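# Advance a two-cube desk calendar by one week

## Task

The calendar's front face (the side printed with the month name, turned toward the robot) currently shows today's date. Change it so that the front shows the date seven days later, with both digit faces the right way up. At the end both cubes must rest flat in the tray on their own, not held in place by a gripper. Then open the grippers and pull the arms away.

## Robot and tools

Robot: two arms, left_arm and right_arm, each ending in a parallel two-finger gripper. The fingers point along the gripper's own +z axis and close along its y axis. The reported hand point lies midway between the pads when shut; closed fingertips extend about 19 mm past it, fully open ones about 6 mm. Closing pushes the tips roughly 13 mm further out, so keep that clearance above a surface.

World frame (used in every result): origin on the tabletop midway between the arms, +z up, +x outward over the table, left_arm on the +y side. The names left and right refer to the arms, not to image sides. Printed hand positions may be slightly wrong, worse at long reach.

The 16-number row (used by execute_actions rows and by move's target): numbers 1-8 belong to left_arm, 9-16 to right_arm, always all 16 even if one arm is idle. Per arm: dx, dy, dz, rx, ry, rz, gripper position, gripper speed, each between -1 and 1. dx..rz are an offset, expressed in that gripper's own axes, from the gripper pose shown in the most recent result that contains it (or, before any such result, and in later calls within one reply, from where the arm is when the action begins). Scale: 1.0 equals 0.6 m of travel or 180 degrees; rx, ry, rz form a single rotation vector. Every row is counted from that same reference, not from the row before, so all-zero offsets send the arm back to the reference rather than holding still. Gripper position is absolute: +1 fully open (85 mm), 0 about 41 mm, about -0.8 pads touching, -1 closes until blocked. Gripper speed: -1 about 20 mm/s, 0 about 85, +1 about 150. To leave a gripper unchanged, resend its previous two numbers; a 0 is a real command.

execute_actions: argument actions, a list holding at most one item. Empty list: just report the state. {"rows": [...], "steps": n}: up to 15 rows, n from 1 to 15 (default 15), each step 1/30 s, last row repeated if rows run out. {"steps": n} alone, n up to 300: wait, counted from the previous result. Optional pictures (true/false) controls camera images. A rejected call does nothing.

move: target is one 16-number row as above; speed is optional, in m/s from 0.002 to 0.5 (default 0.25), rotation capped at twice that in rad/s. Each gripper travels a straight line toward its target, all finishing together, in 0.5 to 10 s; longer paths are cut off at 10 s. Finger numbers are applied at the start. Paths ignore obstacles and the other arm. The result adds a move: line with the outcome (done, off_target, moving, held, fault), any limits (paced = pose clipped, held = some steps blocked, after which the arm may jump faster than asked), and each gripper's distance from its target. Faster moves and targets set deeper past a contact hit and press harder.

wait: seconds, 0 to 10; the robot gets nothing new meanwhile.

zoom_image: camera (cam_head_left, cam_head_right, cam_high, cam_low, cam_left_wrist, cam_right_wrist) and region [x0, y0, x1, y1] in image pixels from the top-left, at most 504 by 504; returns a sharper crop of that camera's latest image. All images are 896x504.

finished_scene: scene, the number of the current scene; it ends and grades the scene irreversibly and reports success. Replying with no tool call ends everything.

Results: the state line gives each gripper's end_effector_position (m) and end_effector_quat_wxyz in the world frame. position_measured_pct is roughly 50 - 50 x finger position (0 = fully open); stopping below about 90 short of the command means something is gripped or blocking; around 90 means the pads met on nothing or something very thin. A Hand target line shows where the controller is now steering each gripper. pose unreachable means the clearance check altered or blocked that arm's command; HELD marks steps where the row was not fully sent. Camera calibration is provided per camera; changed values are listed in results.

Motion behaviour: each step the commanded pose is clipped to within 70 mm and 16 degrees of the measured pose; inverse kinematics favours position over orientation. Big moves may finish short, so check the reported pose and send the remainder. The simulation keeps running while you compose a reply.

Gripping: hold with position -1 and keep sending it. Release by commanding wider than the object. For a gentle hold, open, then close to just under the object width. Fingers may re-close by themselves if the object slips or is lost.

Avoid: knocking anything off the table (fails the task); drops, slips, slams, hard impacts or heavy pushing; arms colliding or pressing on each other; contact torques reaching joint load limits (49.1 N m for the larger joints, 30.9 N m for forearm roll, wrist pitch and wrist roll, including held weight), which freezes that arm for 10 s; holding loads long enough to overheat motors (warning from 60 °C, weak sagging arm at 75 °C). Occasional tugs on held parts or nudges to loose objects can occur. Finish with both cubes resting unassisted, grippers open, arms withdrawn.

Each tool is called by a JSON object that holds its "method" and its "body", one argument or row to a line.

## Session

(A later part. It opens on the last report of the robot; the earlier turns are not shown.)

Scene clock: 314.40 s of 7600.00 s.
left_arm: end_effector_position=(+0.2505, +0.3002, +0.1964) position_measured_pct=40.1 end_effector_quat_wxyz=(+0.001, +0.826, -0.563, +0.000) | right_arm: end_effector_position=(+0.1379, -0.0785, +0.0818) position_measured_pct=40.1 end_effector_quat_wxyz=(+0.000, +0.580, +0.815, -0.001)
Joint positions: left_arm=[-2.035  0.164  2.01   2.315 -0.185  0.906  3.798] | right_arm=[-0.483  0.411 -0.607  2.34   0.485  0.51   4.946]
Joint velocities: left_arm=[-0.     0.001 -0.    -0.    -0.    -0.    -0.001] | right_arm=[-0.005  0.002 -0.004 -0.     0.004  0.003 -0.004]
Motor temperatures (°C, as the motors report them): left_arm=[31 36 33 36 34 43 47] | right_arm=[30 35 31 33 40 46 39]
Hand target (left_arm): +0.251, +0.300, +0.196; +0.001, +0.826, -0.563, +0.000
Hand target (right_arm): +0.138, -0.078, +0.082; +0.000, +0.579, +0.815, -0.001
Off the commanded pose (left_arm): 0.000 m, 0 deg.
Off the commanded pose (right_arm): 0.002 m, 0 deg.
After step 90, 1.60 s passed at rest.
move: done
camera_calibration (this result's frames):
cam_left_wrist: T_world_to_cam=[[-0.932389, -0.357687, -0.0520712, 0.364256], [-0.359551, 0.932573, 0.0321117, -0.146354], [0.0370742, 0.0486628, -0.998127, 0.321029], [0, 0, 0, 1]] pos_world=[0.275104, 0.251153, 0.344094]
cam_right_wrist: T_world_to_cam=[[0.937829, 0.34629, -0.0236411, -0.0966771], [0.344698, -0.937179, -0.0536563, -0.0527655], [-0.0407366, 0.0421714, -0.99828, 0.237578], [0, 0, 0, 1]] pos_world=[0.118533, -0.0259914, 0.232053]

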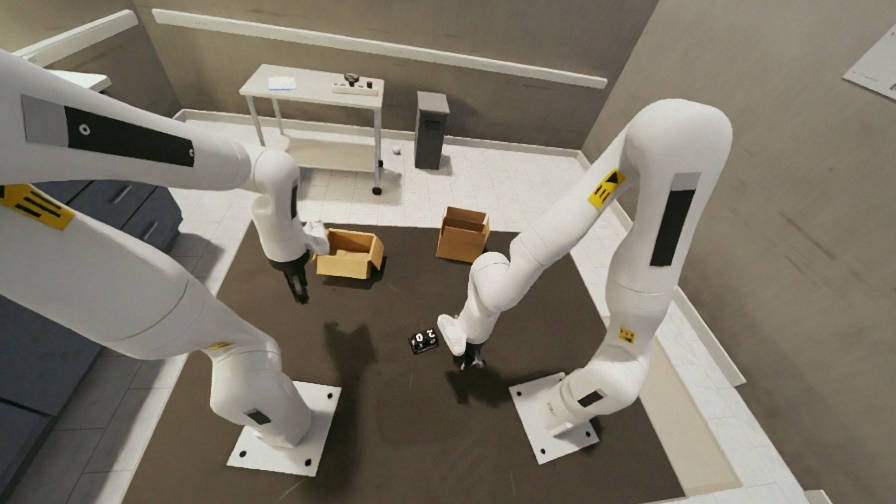

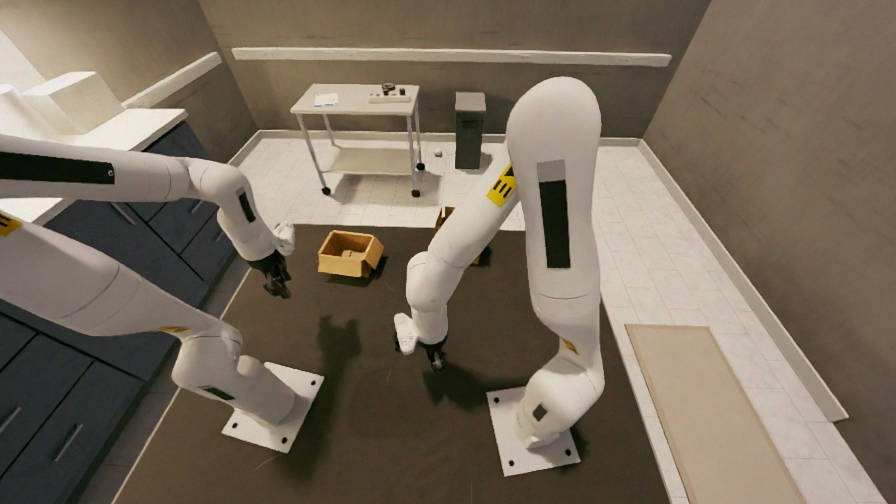

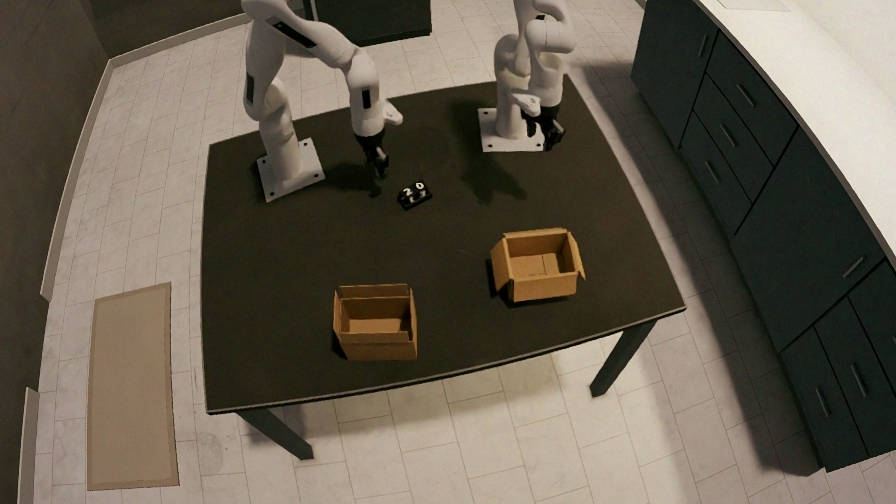

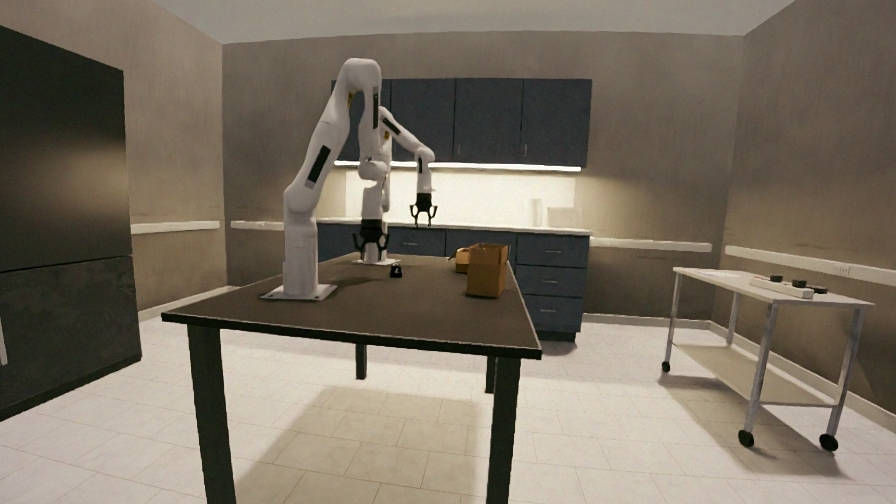

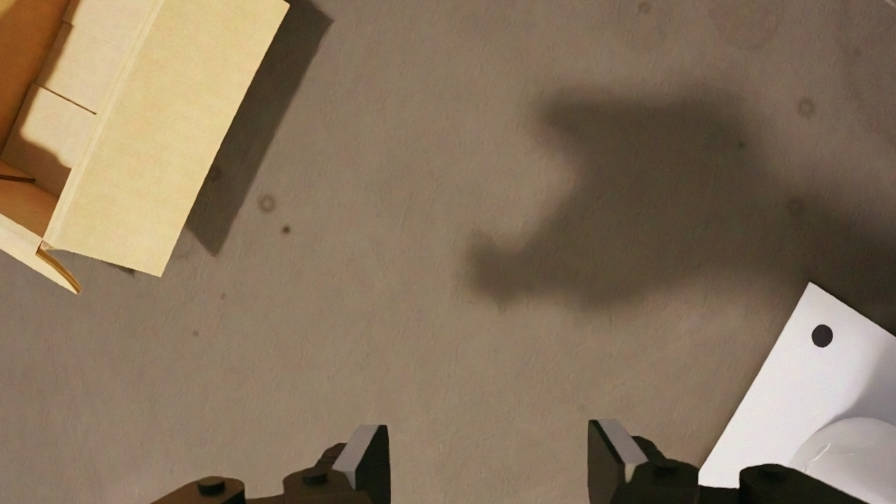

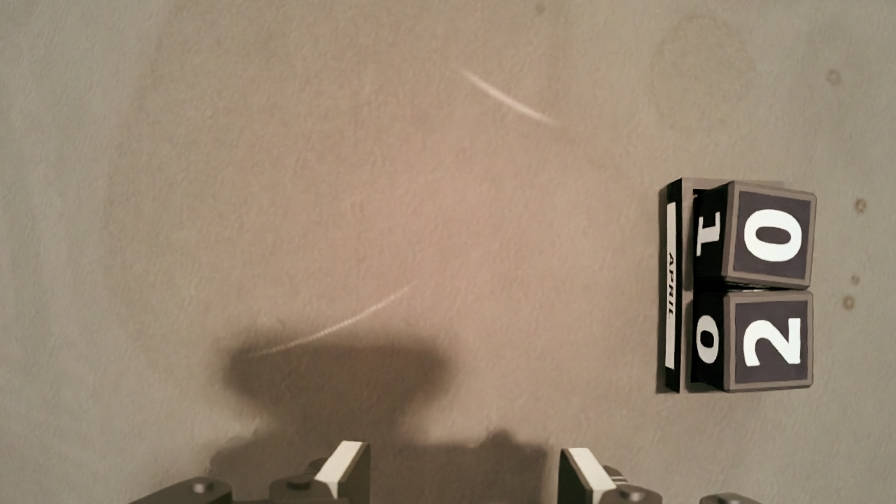

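{"method": "move", "body": {
  "target": [0,0,0,0,0,0,0.2,0,0.136,0.162,-0.015,0,0,0,-1,0.5],
  "speed": 0.15
}}

{"method": "move", "body": {
  "target": [0,0,0,0,0,0,0.2,0,0,0,0.038,0,0,0,-1,0.5],
  "speed": 0.03
}}

{"method": "zoom_image", "body": {
  "camera": "cam_high",
  "region": [385,160,455,220]
}}

{"method": "zoom_image", "body": {
  "camera": "cam_head_right",
  "region": [375,300,445,360]
}}

Scene clock: 322.63 s of 7600.00 s.
left_arm: end_effector_position=(+0.2505, +0.3002, +0.1964) position_measured_pct=40.1 end_effector_quat_wxyz=(+0.001, +0.826, -0.563, +0.000) | right_arm: end_effector_position=(+0.2035, +0.0301, +0.0907) position_measured_pct=91.7 end_effector_quat_wxyz=(+0.001, +0.580, +0.815, -0.001)
Joint positions: left_arm=[-2.035  0.164  2.01   2.315 -0.185  0.906  3.798] | right_arm=[-0.507  0.59  -0.594  1.936  0.471  0.758  5.053]
Joint velocities: left_arm=[ 0.     0.001 -0.    -0.001 -0.001 -0.     0.001] | right_arm=[-0.001  0.007  0.    -0.001 -0.     0.002  0.   ]
Motor temperatures (°C, as the motors report them): left_arm=[31 35 33 36 34 43 47] | right_arm=[30 35 31 33 40 46 39]
Hand target (left_arm): +0.251, +0.300, +0.196; +0.001, +0.826, -0.563, +0.000
Hand target (right_arm): +0.203, +0.030, +0.090; +0.001, +0.580, +0.815, -0.001
Off the commanded pose (left_arm): 0.000 m, 0 deg.
Off the commanded pose (right_arm): 0.001 m, 0 deg.
After step 90, 4.00 s passed at rest.
move: done
camera_calibration (this result's frames):
cam_left_wrist: T_world_to_cam=[[-0.932389, -0.357687, -0.0520734, 0.364257], [-0.359551, 0.932573, 0.0321104, -0.146353], [0.0370767, 0.0486624, -0.998127, 0.321029], [0, 0, 0, 1]] pos_world=[0.275105, 0.251153, 0.344095]
cam_right_wrist: T_world_to_cam=[[0.938097, 0.34564, -0.0224996, -0.19575], [0.344123, -0.937428, -0.052989, 0.0269438], [-0.0394069, 0.0419662, -0.998342, 0.244281], [0, 0, 0, 1]] pos_world=[0.183987, 0.0826653, 0.240899]

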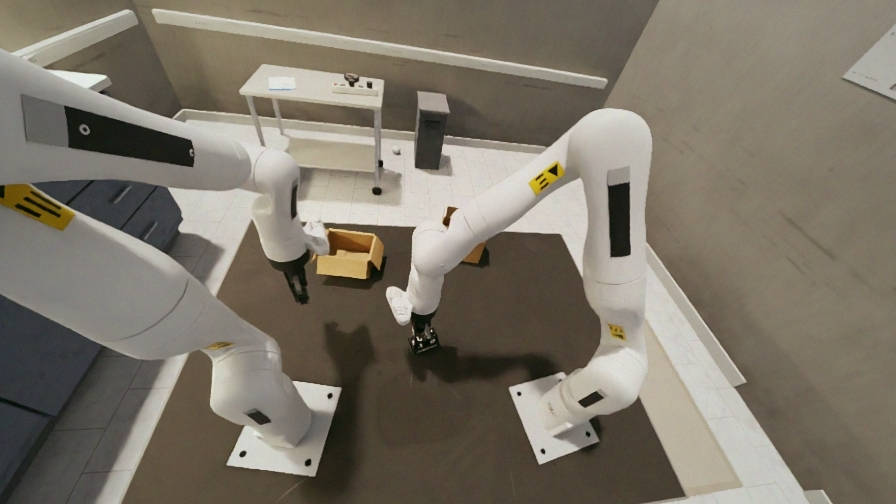

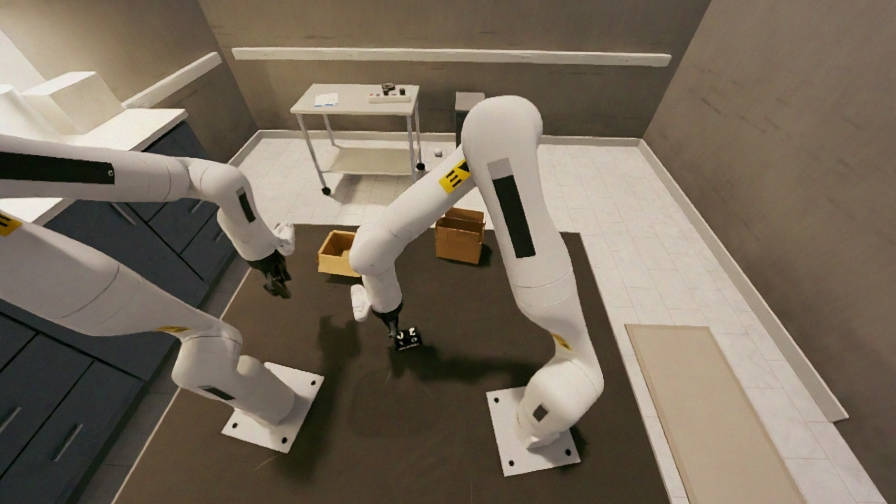

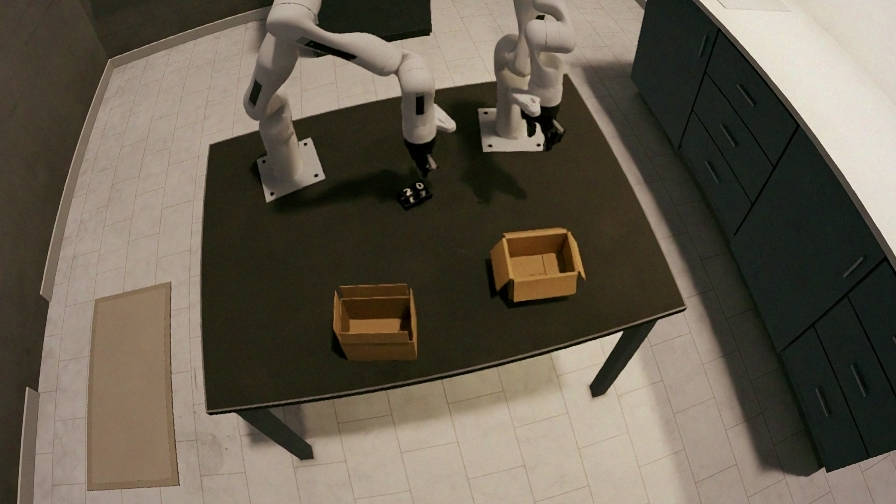

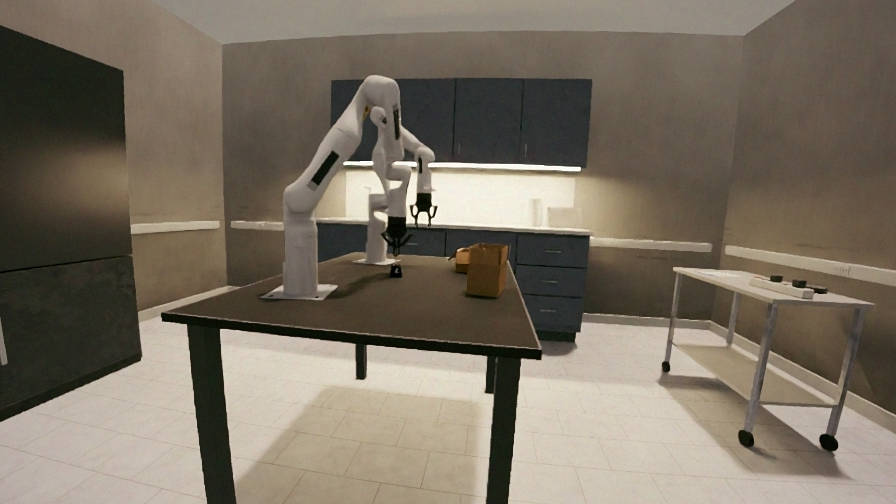

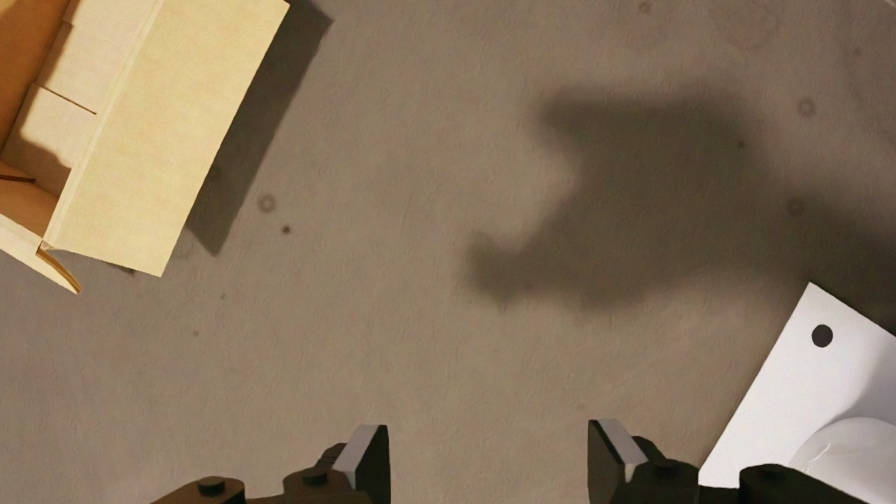

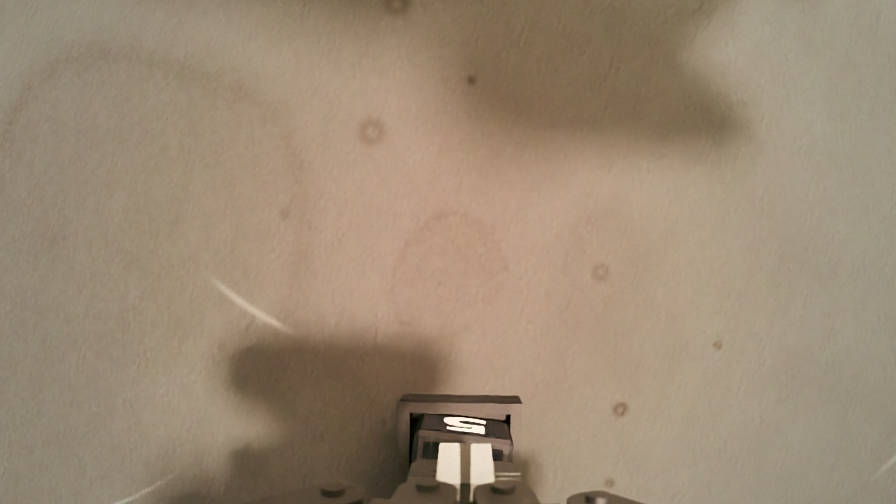

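Scene clock: 323.63 s of 7600.00 s.
left_arm: end_effector_position=(+0.2505, +0.3002, +0.1964) position_measured_pct=40.1 end_effector_quat_wxyz=(+0.001, +0.826, -0.563, +0.000) | right_arm: end_effector_position=(+0.2036, +0.0301, +0.0679) position_measured_pct=91.7 end_effector_quat_wxyz=(+0.001, +0.580, +0.815, -0.000)
Joint positions: left_arm=[-2.035  0.164  2.01   2.315 -0.185  0.906  3.798] | right_arm=[-0.532  0.632 -0.56   1.956  0.512  0.698  5.018]
Joint velocities: left_arm=[ 0.    -0.     0.    -0.    -0.     0.     0.001] | right_arm=[-0.001  0.002 -0.002  0.     0.     0.002 -0.001]
Motor temperatures (°C, as the motors report them): left_arm=[31 35 33 36 34 43 47] | right_arm=[30 35 31 33 40 46 39]
Hand target (left_arm): +0.251, +0.300, +0.196; +0.001, +0.826, -0.563, +0.000
Hand target (right_arm): +0.203, +0.030, +0.068; +0.001, +0.580, +0.815, -0.001
Off the commanded pose (left_arm): 0.000 m, 0 deg.
Off the commanded pose (right_arm): 0.000 m, 0 deg.
move: done
camera_calibration (this result's frames):
cam_left_wrist: T_world_to_cam=[[-0.932388, -0.357688, -0.0520755, 0.364259], [-0.359552, 0.932573, 0.0321089, -0.146352], [0.0370793, 0.0486618, -0.998127, 0.321028], [0, 0, 0, 1]] pos_world=[0.275106, 0.251153, 0.344095]
cam_right_wrist: T_world_to_cam=[[0.938131, 0.34557, -0.02216, -0.196361], [0.344066, -0.937448, -0.0530133, 0.0257113], [-0.0390936, 0.0421089, -0.998348, 0.221493], [0, 0, 0, 1]] pos_world=[0.184025, 0.0826326, 0.218139]

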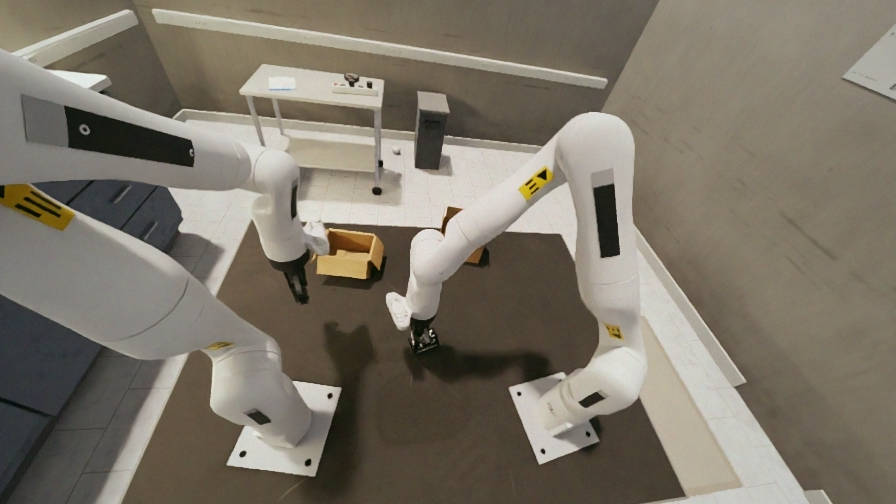

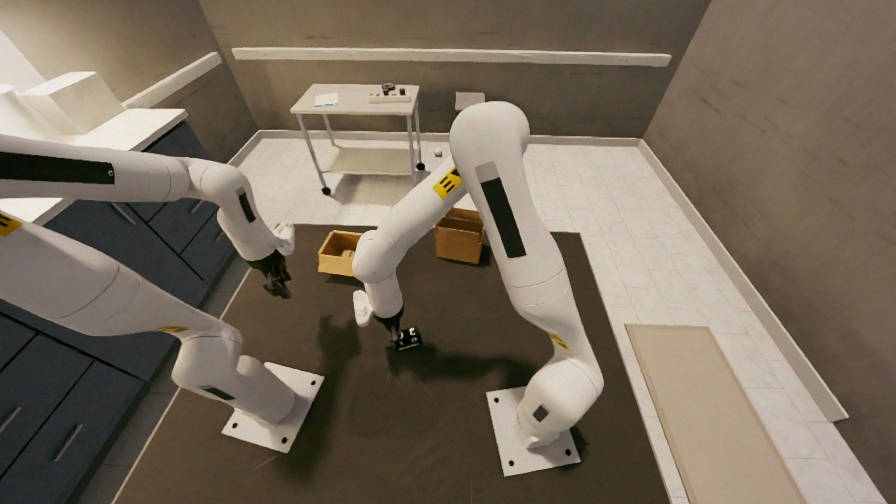

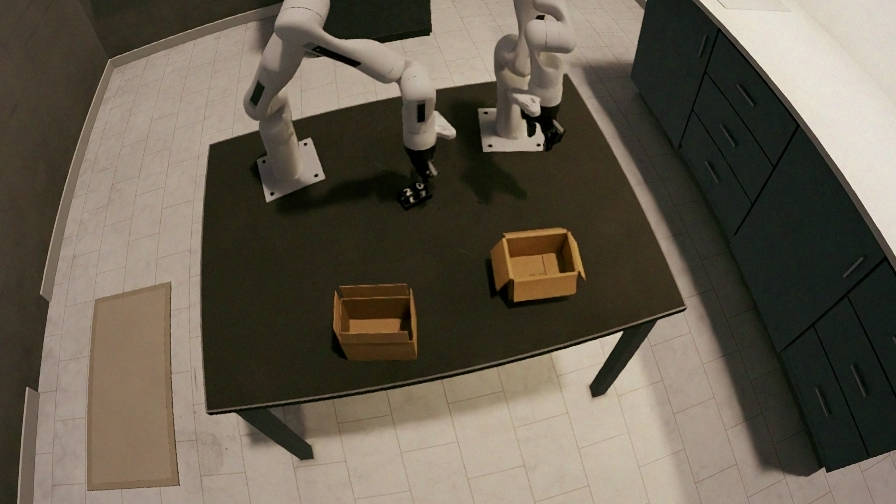

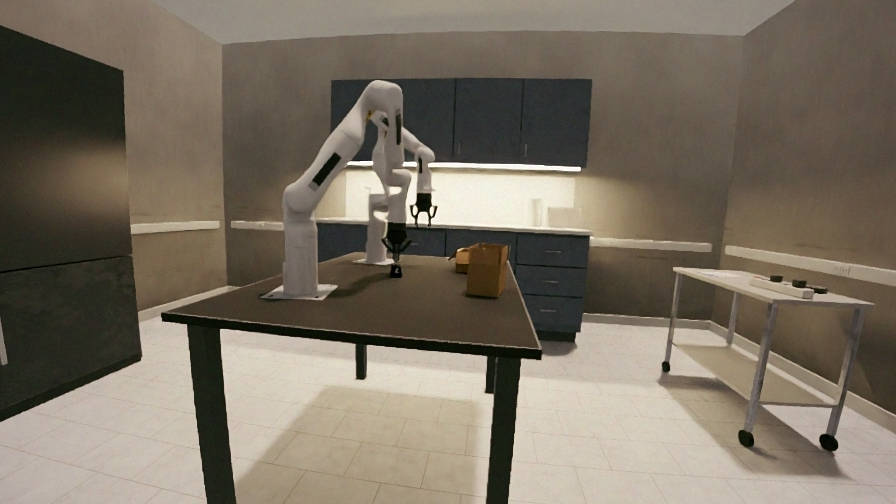

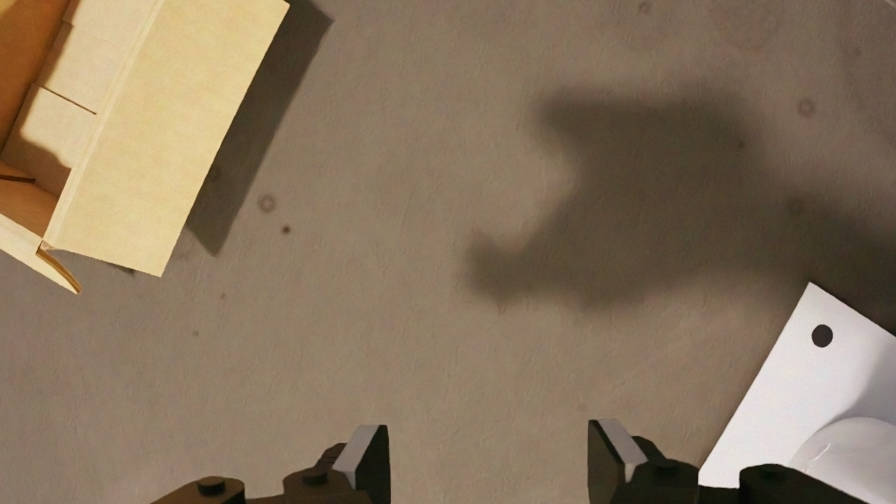

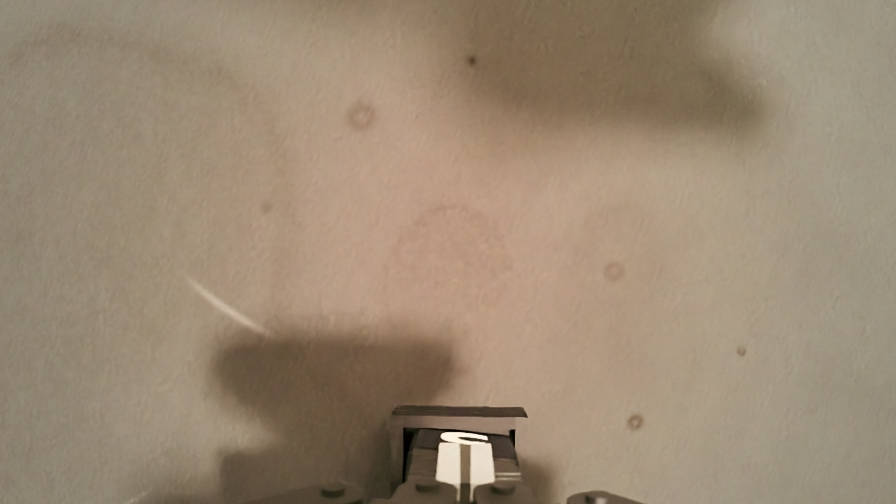

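Region (385, 160, 455, 220) of cam_high's 896x504 image, scaled by 7.200, with more detail than that image has; it fills the top 432 rows of this view, and the rest is white.

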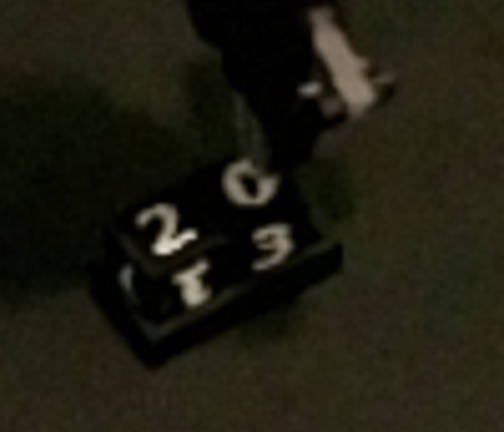

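Region (375, 300, 445, 360) of cam_head_right's 896x504 image, scaled by 7.200, with more detail than that image has; it fills the top 432 rows of this view, and the rest is white.

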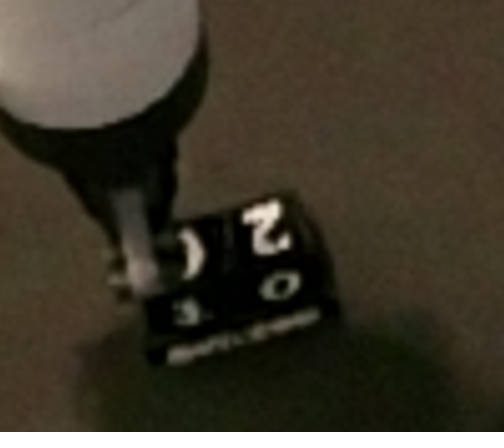

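{"method": "execute_actions", "body": {
  "actions": []
}}

Scene clock: 332.17 s of 7600.00 s.
left_arm: end_effector_position=(+0.2505, +0.3002, +0.1964) position_measured_pct=40.1 end_effector_quat_wxyz=(+0.001, +0.826, -0.563, +0.000) | right_arm: end_effector_position=(+0.2034, +0.0301, +0.0678) position_measured_pct=91.7 end_effector_quat_wxyz=(+0.001, +0.580, +0.815, -0.001)
Joint positions: left_arm=[-2.035  0.164  2.01   2.315 -0.185  0.906  3.798] | right_arm=[-0.533  0.632 -0.56   1.956  0.512  0.698  5.018]
Joint velocities: left_arm=[-0.    -0.001 -0.001  0.    -0.002  0.     0.001] | right_arm=[-0.001  0.     0.     0.    -0.     0.001 -0.   ]
Motor temperatures (°C, as the motors report them): left_arm=[31 35 33 36 34 43 47] | right_arm=[30 35 31 32 40 46 39]
Hand target (left_arm): +0.251, +0.300, +0.196; +0.001, +0.826, -0.563, +0.000
Hand target (right_arm): +0.203, +0.030, +0.068; +0.001, +0.580, +0.815, -0.001
Off the commanded pose (left_arm): 0.000 m, 0 deg.
Off the commanded pose (right_arm): 0.000 m, 0 deg.
Steps of this call (steps 1 to 90: nothing new was sent; then 5.53 s passed at rest). Readings (end_effector_position | what the end effector reports):
1: left_arm (+0.2505, +0.3002, +0.1964) | right_arm (+0.2035, +0.0301, +0.0679) | left_arm position_measured_pct=40.1 | right_arm position_measured_pct=91.7
2: left_arm (+0.2505, +0.3002, +0.1964) | right_arm (+0.2035, +0.0301, +0.0679) | left_arm position_measured_pct=40.1 | right_arm position_measured_pct=91.7
4: left_arm (+0.2505, +0.3002, +0.1964) | right_arm (+0.2035, +0.0301, +0.0678) | left_arm position_measured_pct=40.1 | right_arm position_measured_pct=91.7
8: left_arm (+0.2505, +0.3002, +0.1964) | right_arm (+0.2035, +0.0301, +0.0678) | left_arm position_measured_pct=40.1 | right_arm position_measured_pct=91.7
90: the state above
camera_calibration (this result's frames):
cam_left_wrist: T_world_to_cam=[[-0.932388, -0.357687, -0.0520755, 0.364259], [-0.359551, 0.932573, 0.032109, -0.146352], [0.0370792, 0.0486618, -0.998127, 0.321028], [0, 0, 0, 1]] pos_world=[0.275106, 0.251153, 0.344095]
cam_right_wrist: T_world_to_cam=[[0.938036, 0.345813, -0.0224018, -0.196212], [0.344302, -0.937366, -0.0529297, 0.0257111], [-0.0393024, 0.0419369, -0.998347, 0.221437], [0, 0, 0, 1]] pos_world=[0.183905, 0.0826671, 0.218037]

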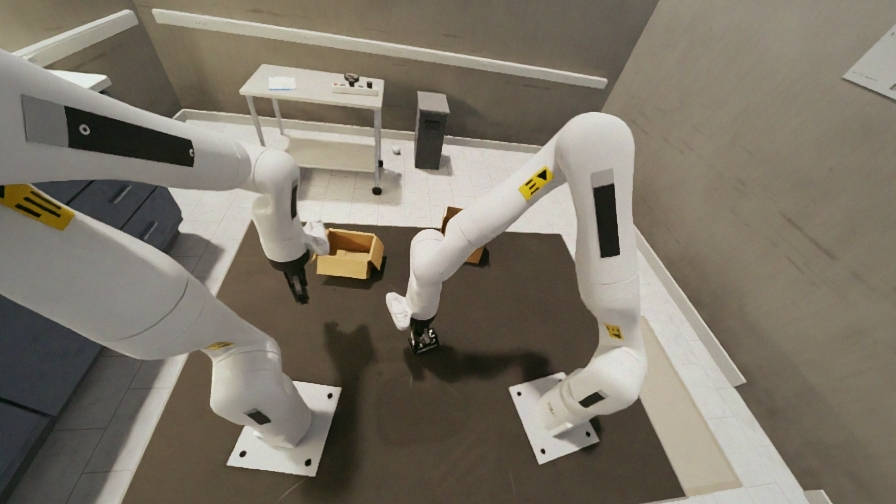

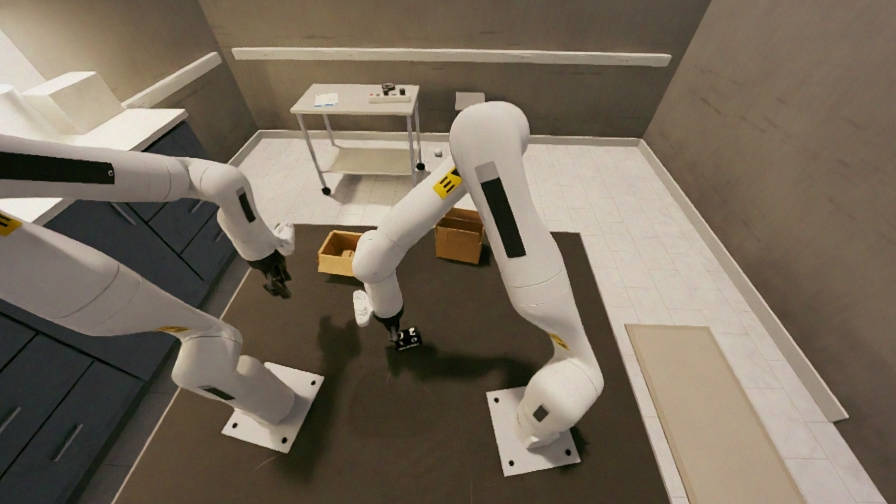

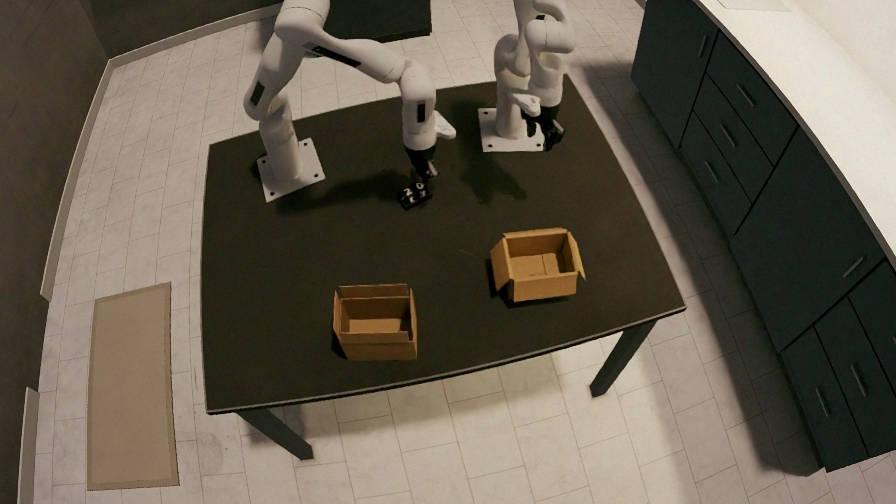

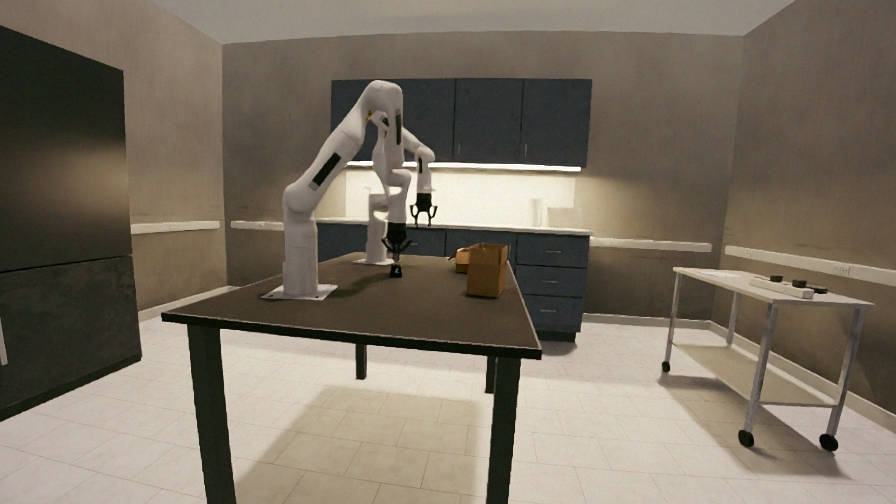

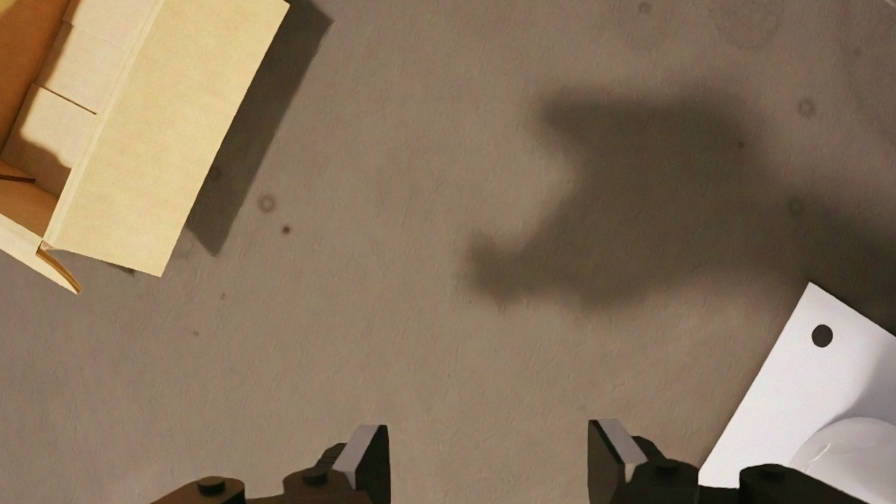

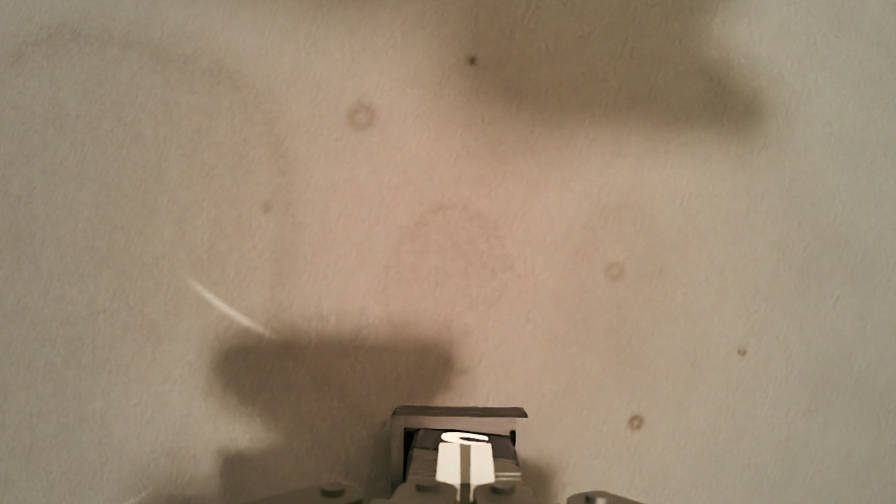

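{"method": "move", "body": {
  "target": [0,0,0,0,0,0,0.2,0,-0.002,0,0.011,0,0,0,-1,0],
  "speed": 0.01
}}

Scene clock: 334.20 s of 7600.00 s.
left_arm: end_effector_position=(+0.2505, +0.3002, +0.1964) position_measured_pct=40.1 end_effector_quat_wxyz=(+0.001, +0.826, -0.563, +0.000) | right_arm: end_effector_position=(+0.2039, +0.0290, +0.0612) position_measured_pct=91.7 end_effector_quat_wxyz=(+0.001, +0.580, +0.815, -0.001)
Joint positions: left_arm=[-2.035  0.164  2.01   2.315 -0.185  0.906  3.798] | right_arm=[-0.538  0.643 -0.55   1.964  0.524  0.679  5.009]
Joint velocities: left_arm=[ 0.001 -0.001  0.    -0.001 -0.001  0.001 -0.   ] | right_arm=[-0.001  0.001  0.     0.     0.    -0.001  0.   ]
Motor temperatures (°C, as the motors report them): left_arm=[31 35 33 36 34 43 47] | right_arm=[30 35 31 32 40 46 39]
Hand target (left_arm): +0.251, +0.300, +0.196; +0.001, +0.826, -0.563, +0.000
Hand target (right_arm): +0.204, +0.029, +0.061; +0.001, +0.580, +0.815, -0.001
Off the commanded pose (left_arm): 0.000 m, 0 deg.
Off the commanded pose (right_arm): 0.000 m, 0 deg.
move: done
camera_calibration (this result's frames):
cam_left_wrist: T_world_to_cam=[[-0.932388, -0.357688, -0.0520776, 0.36426], [-0.359552, 0.932573, 0.0321077, -0.146352], [0.0370816, 0.0486615, -0.998127, 0.321028], [0, 0, 0, 1]] pos_world=[0.275107, 0.251153, 0.344096]
cam_right_wrist: T_world_to_cam=[[0.938041, 0.345804, -0.0223082, -0.196362], [0.344297, -0.937367, -0.0529387, 0.0241558], [-0.0392174, 0.041978, -0.998349, 0.214906], [0, 0, 0, 1]] pos_world=[0.184307, 0.0815244, 0.211449]

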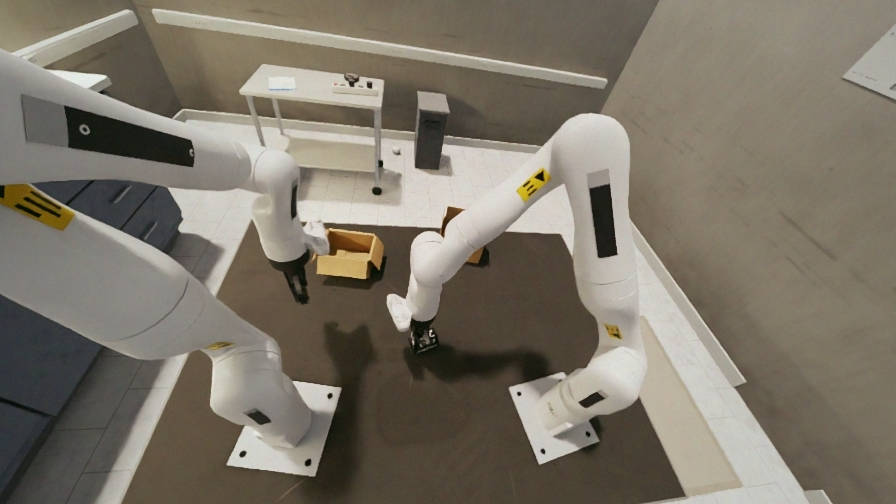

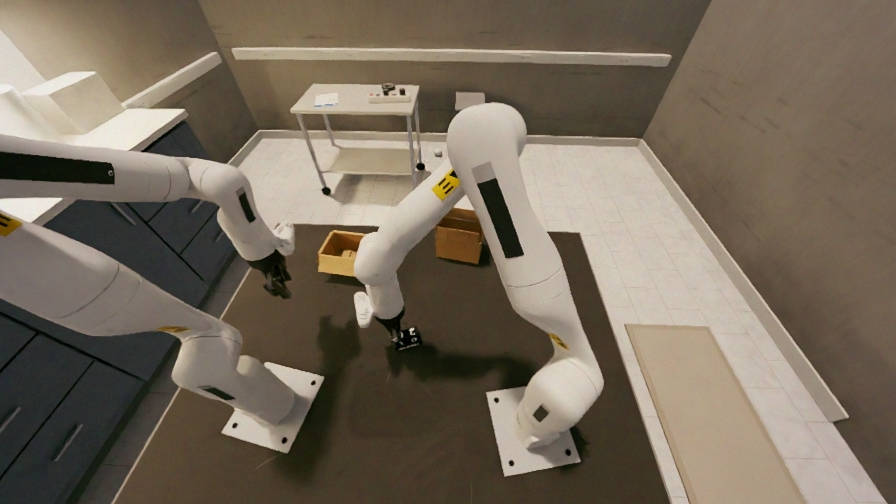

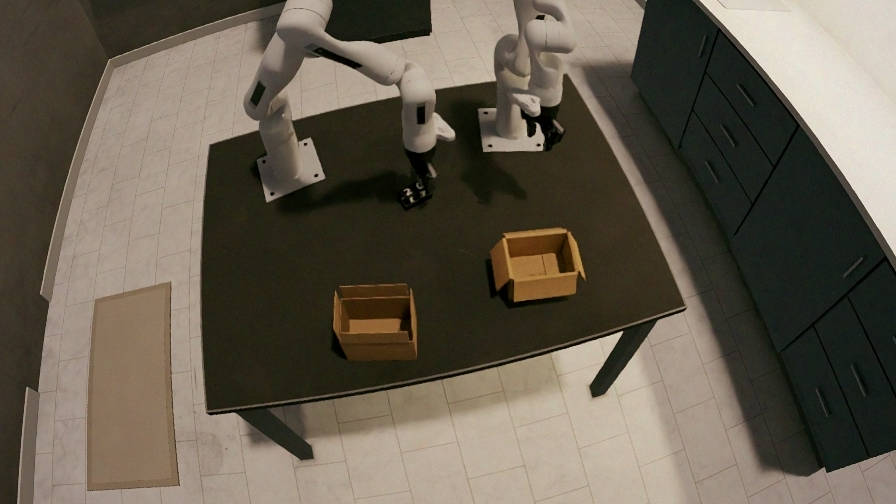

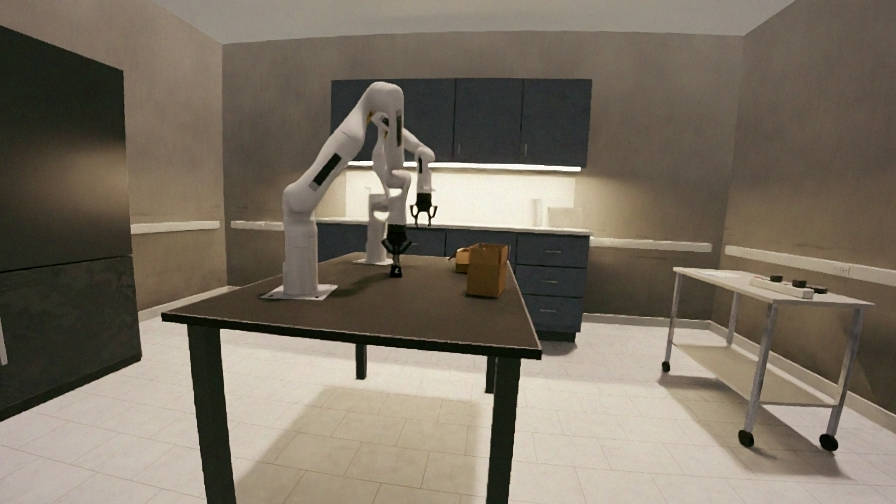

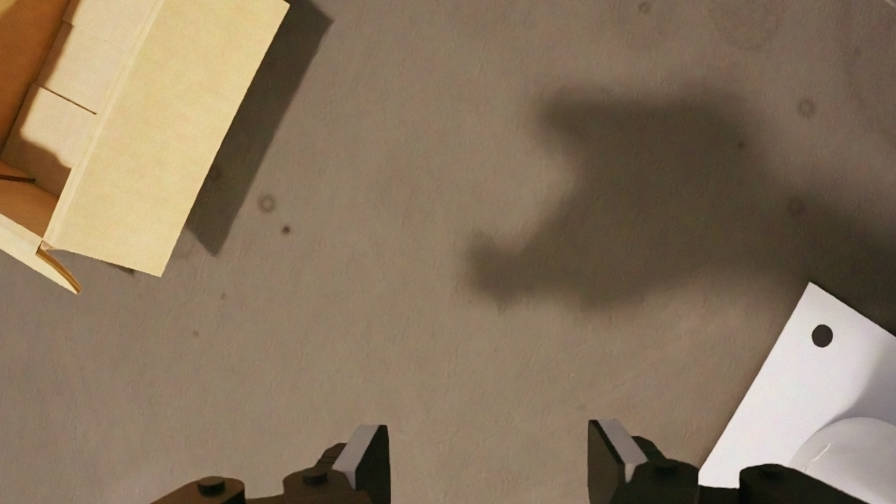

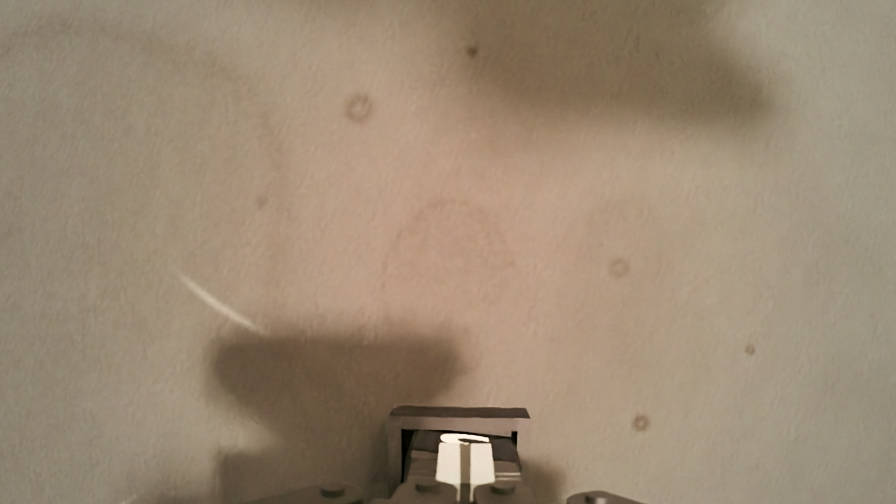

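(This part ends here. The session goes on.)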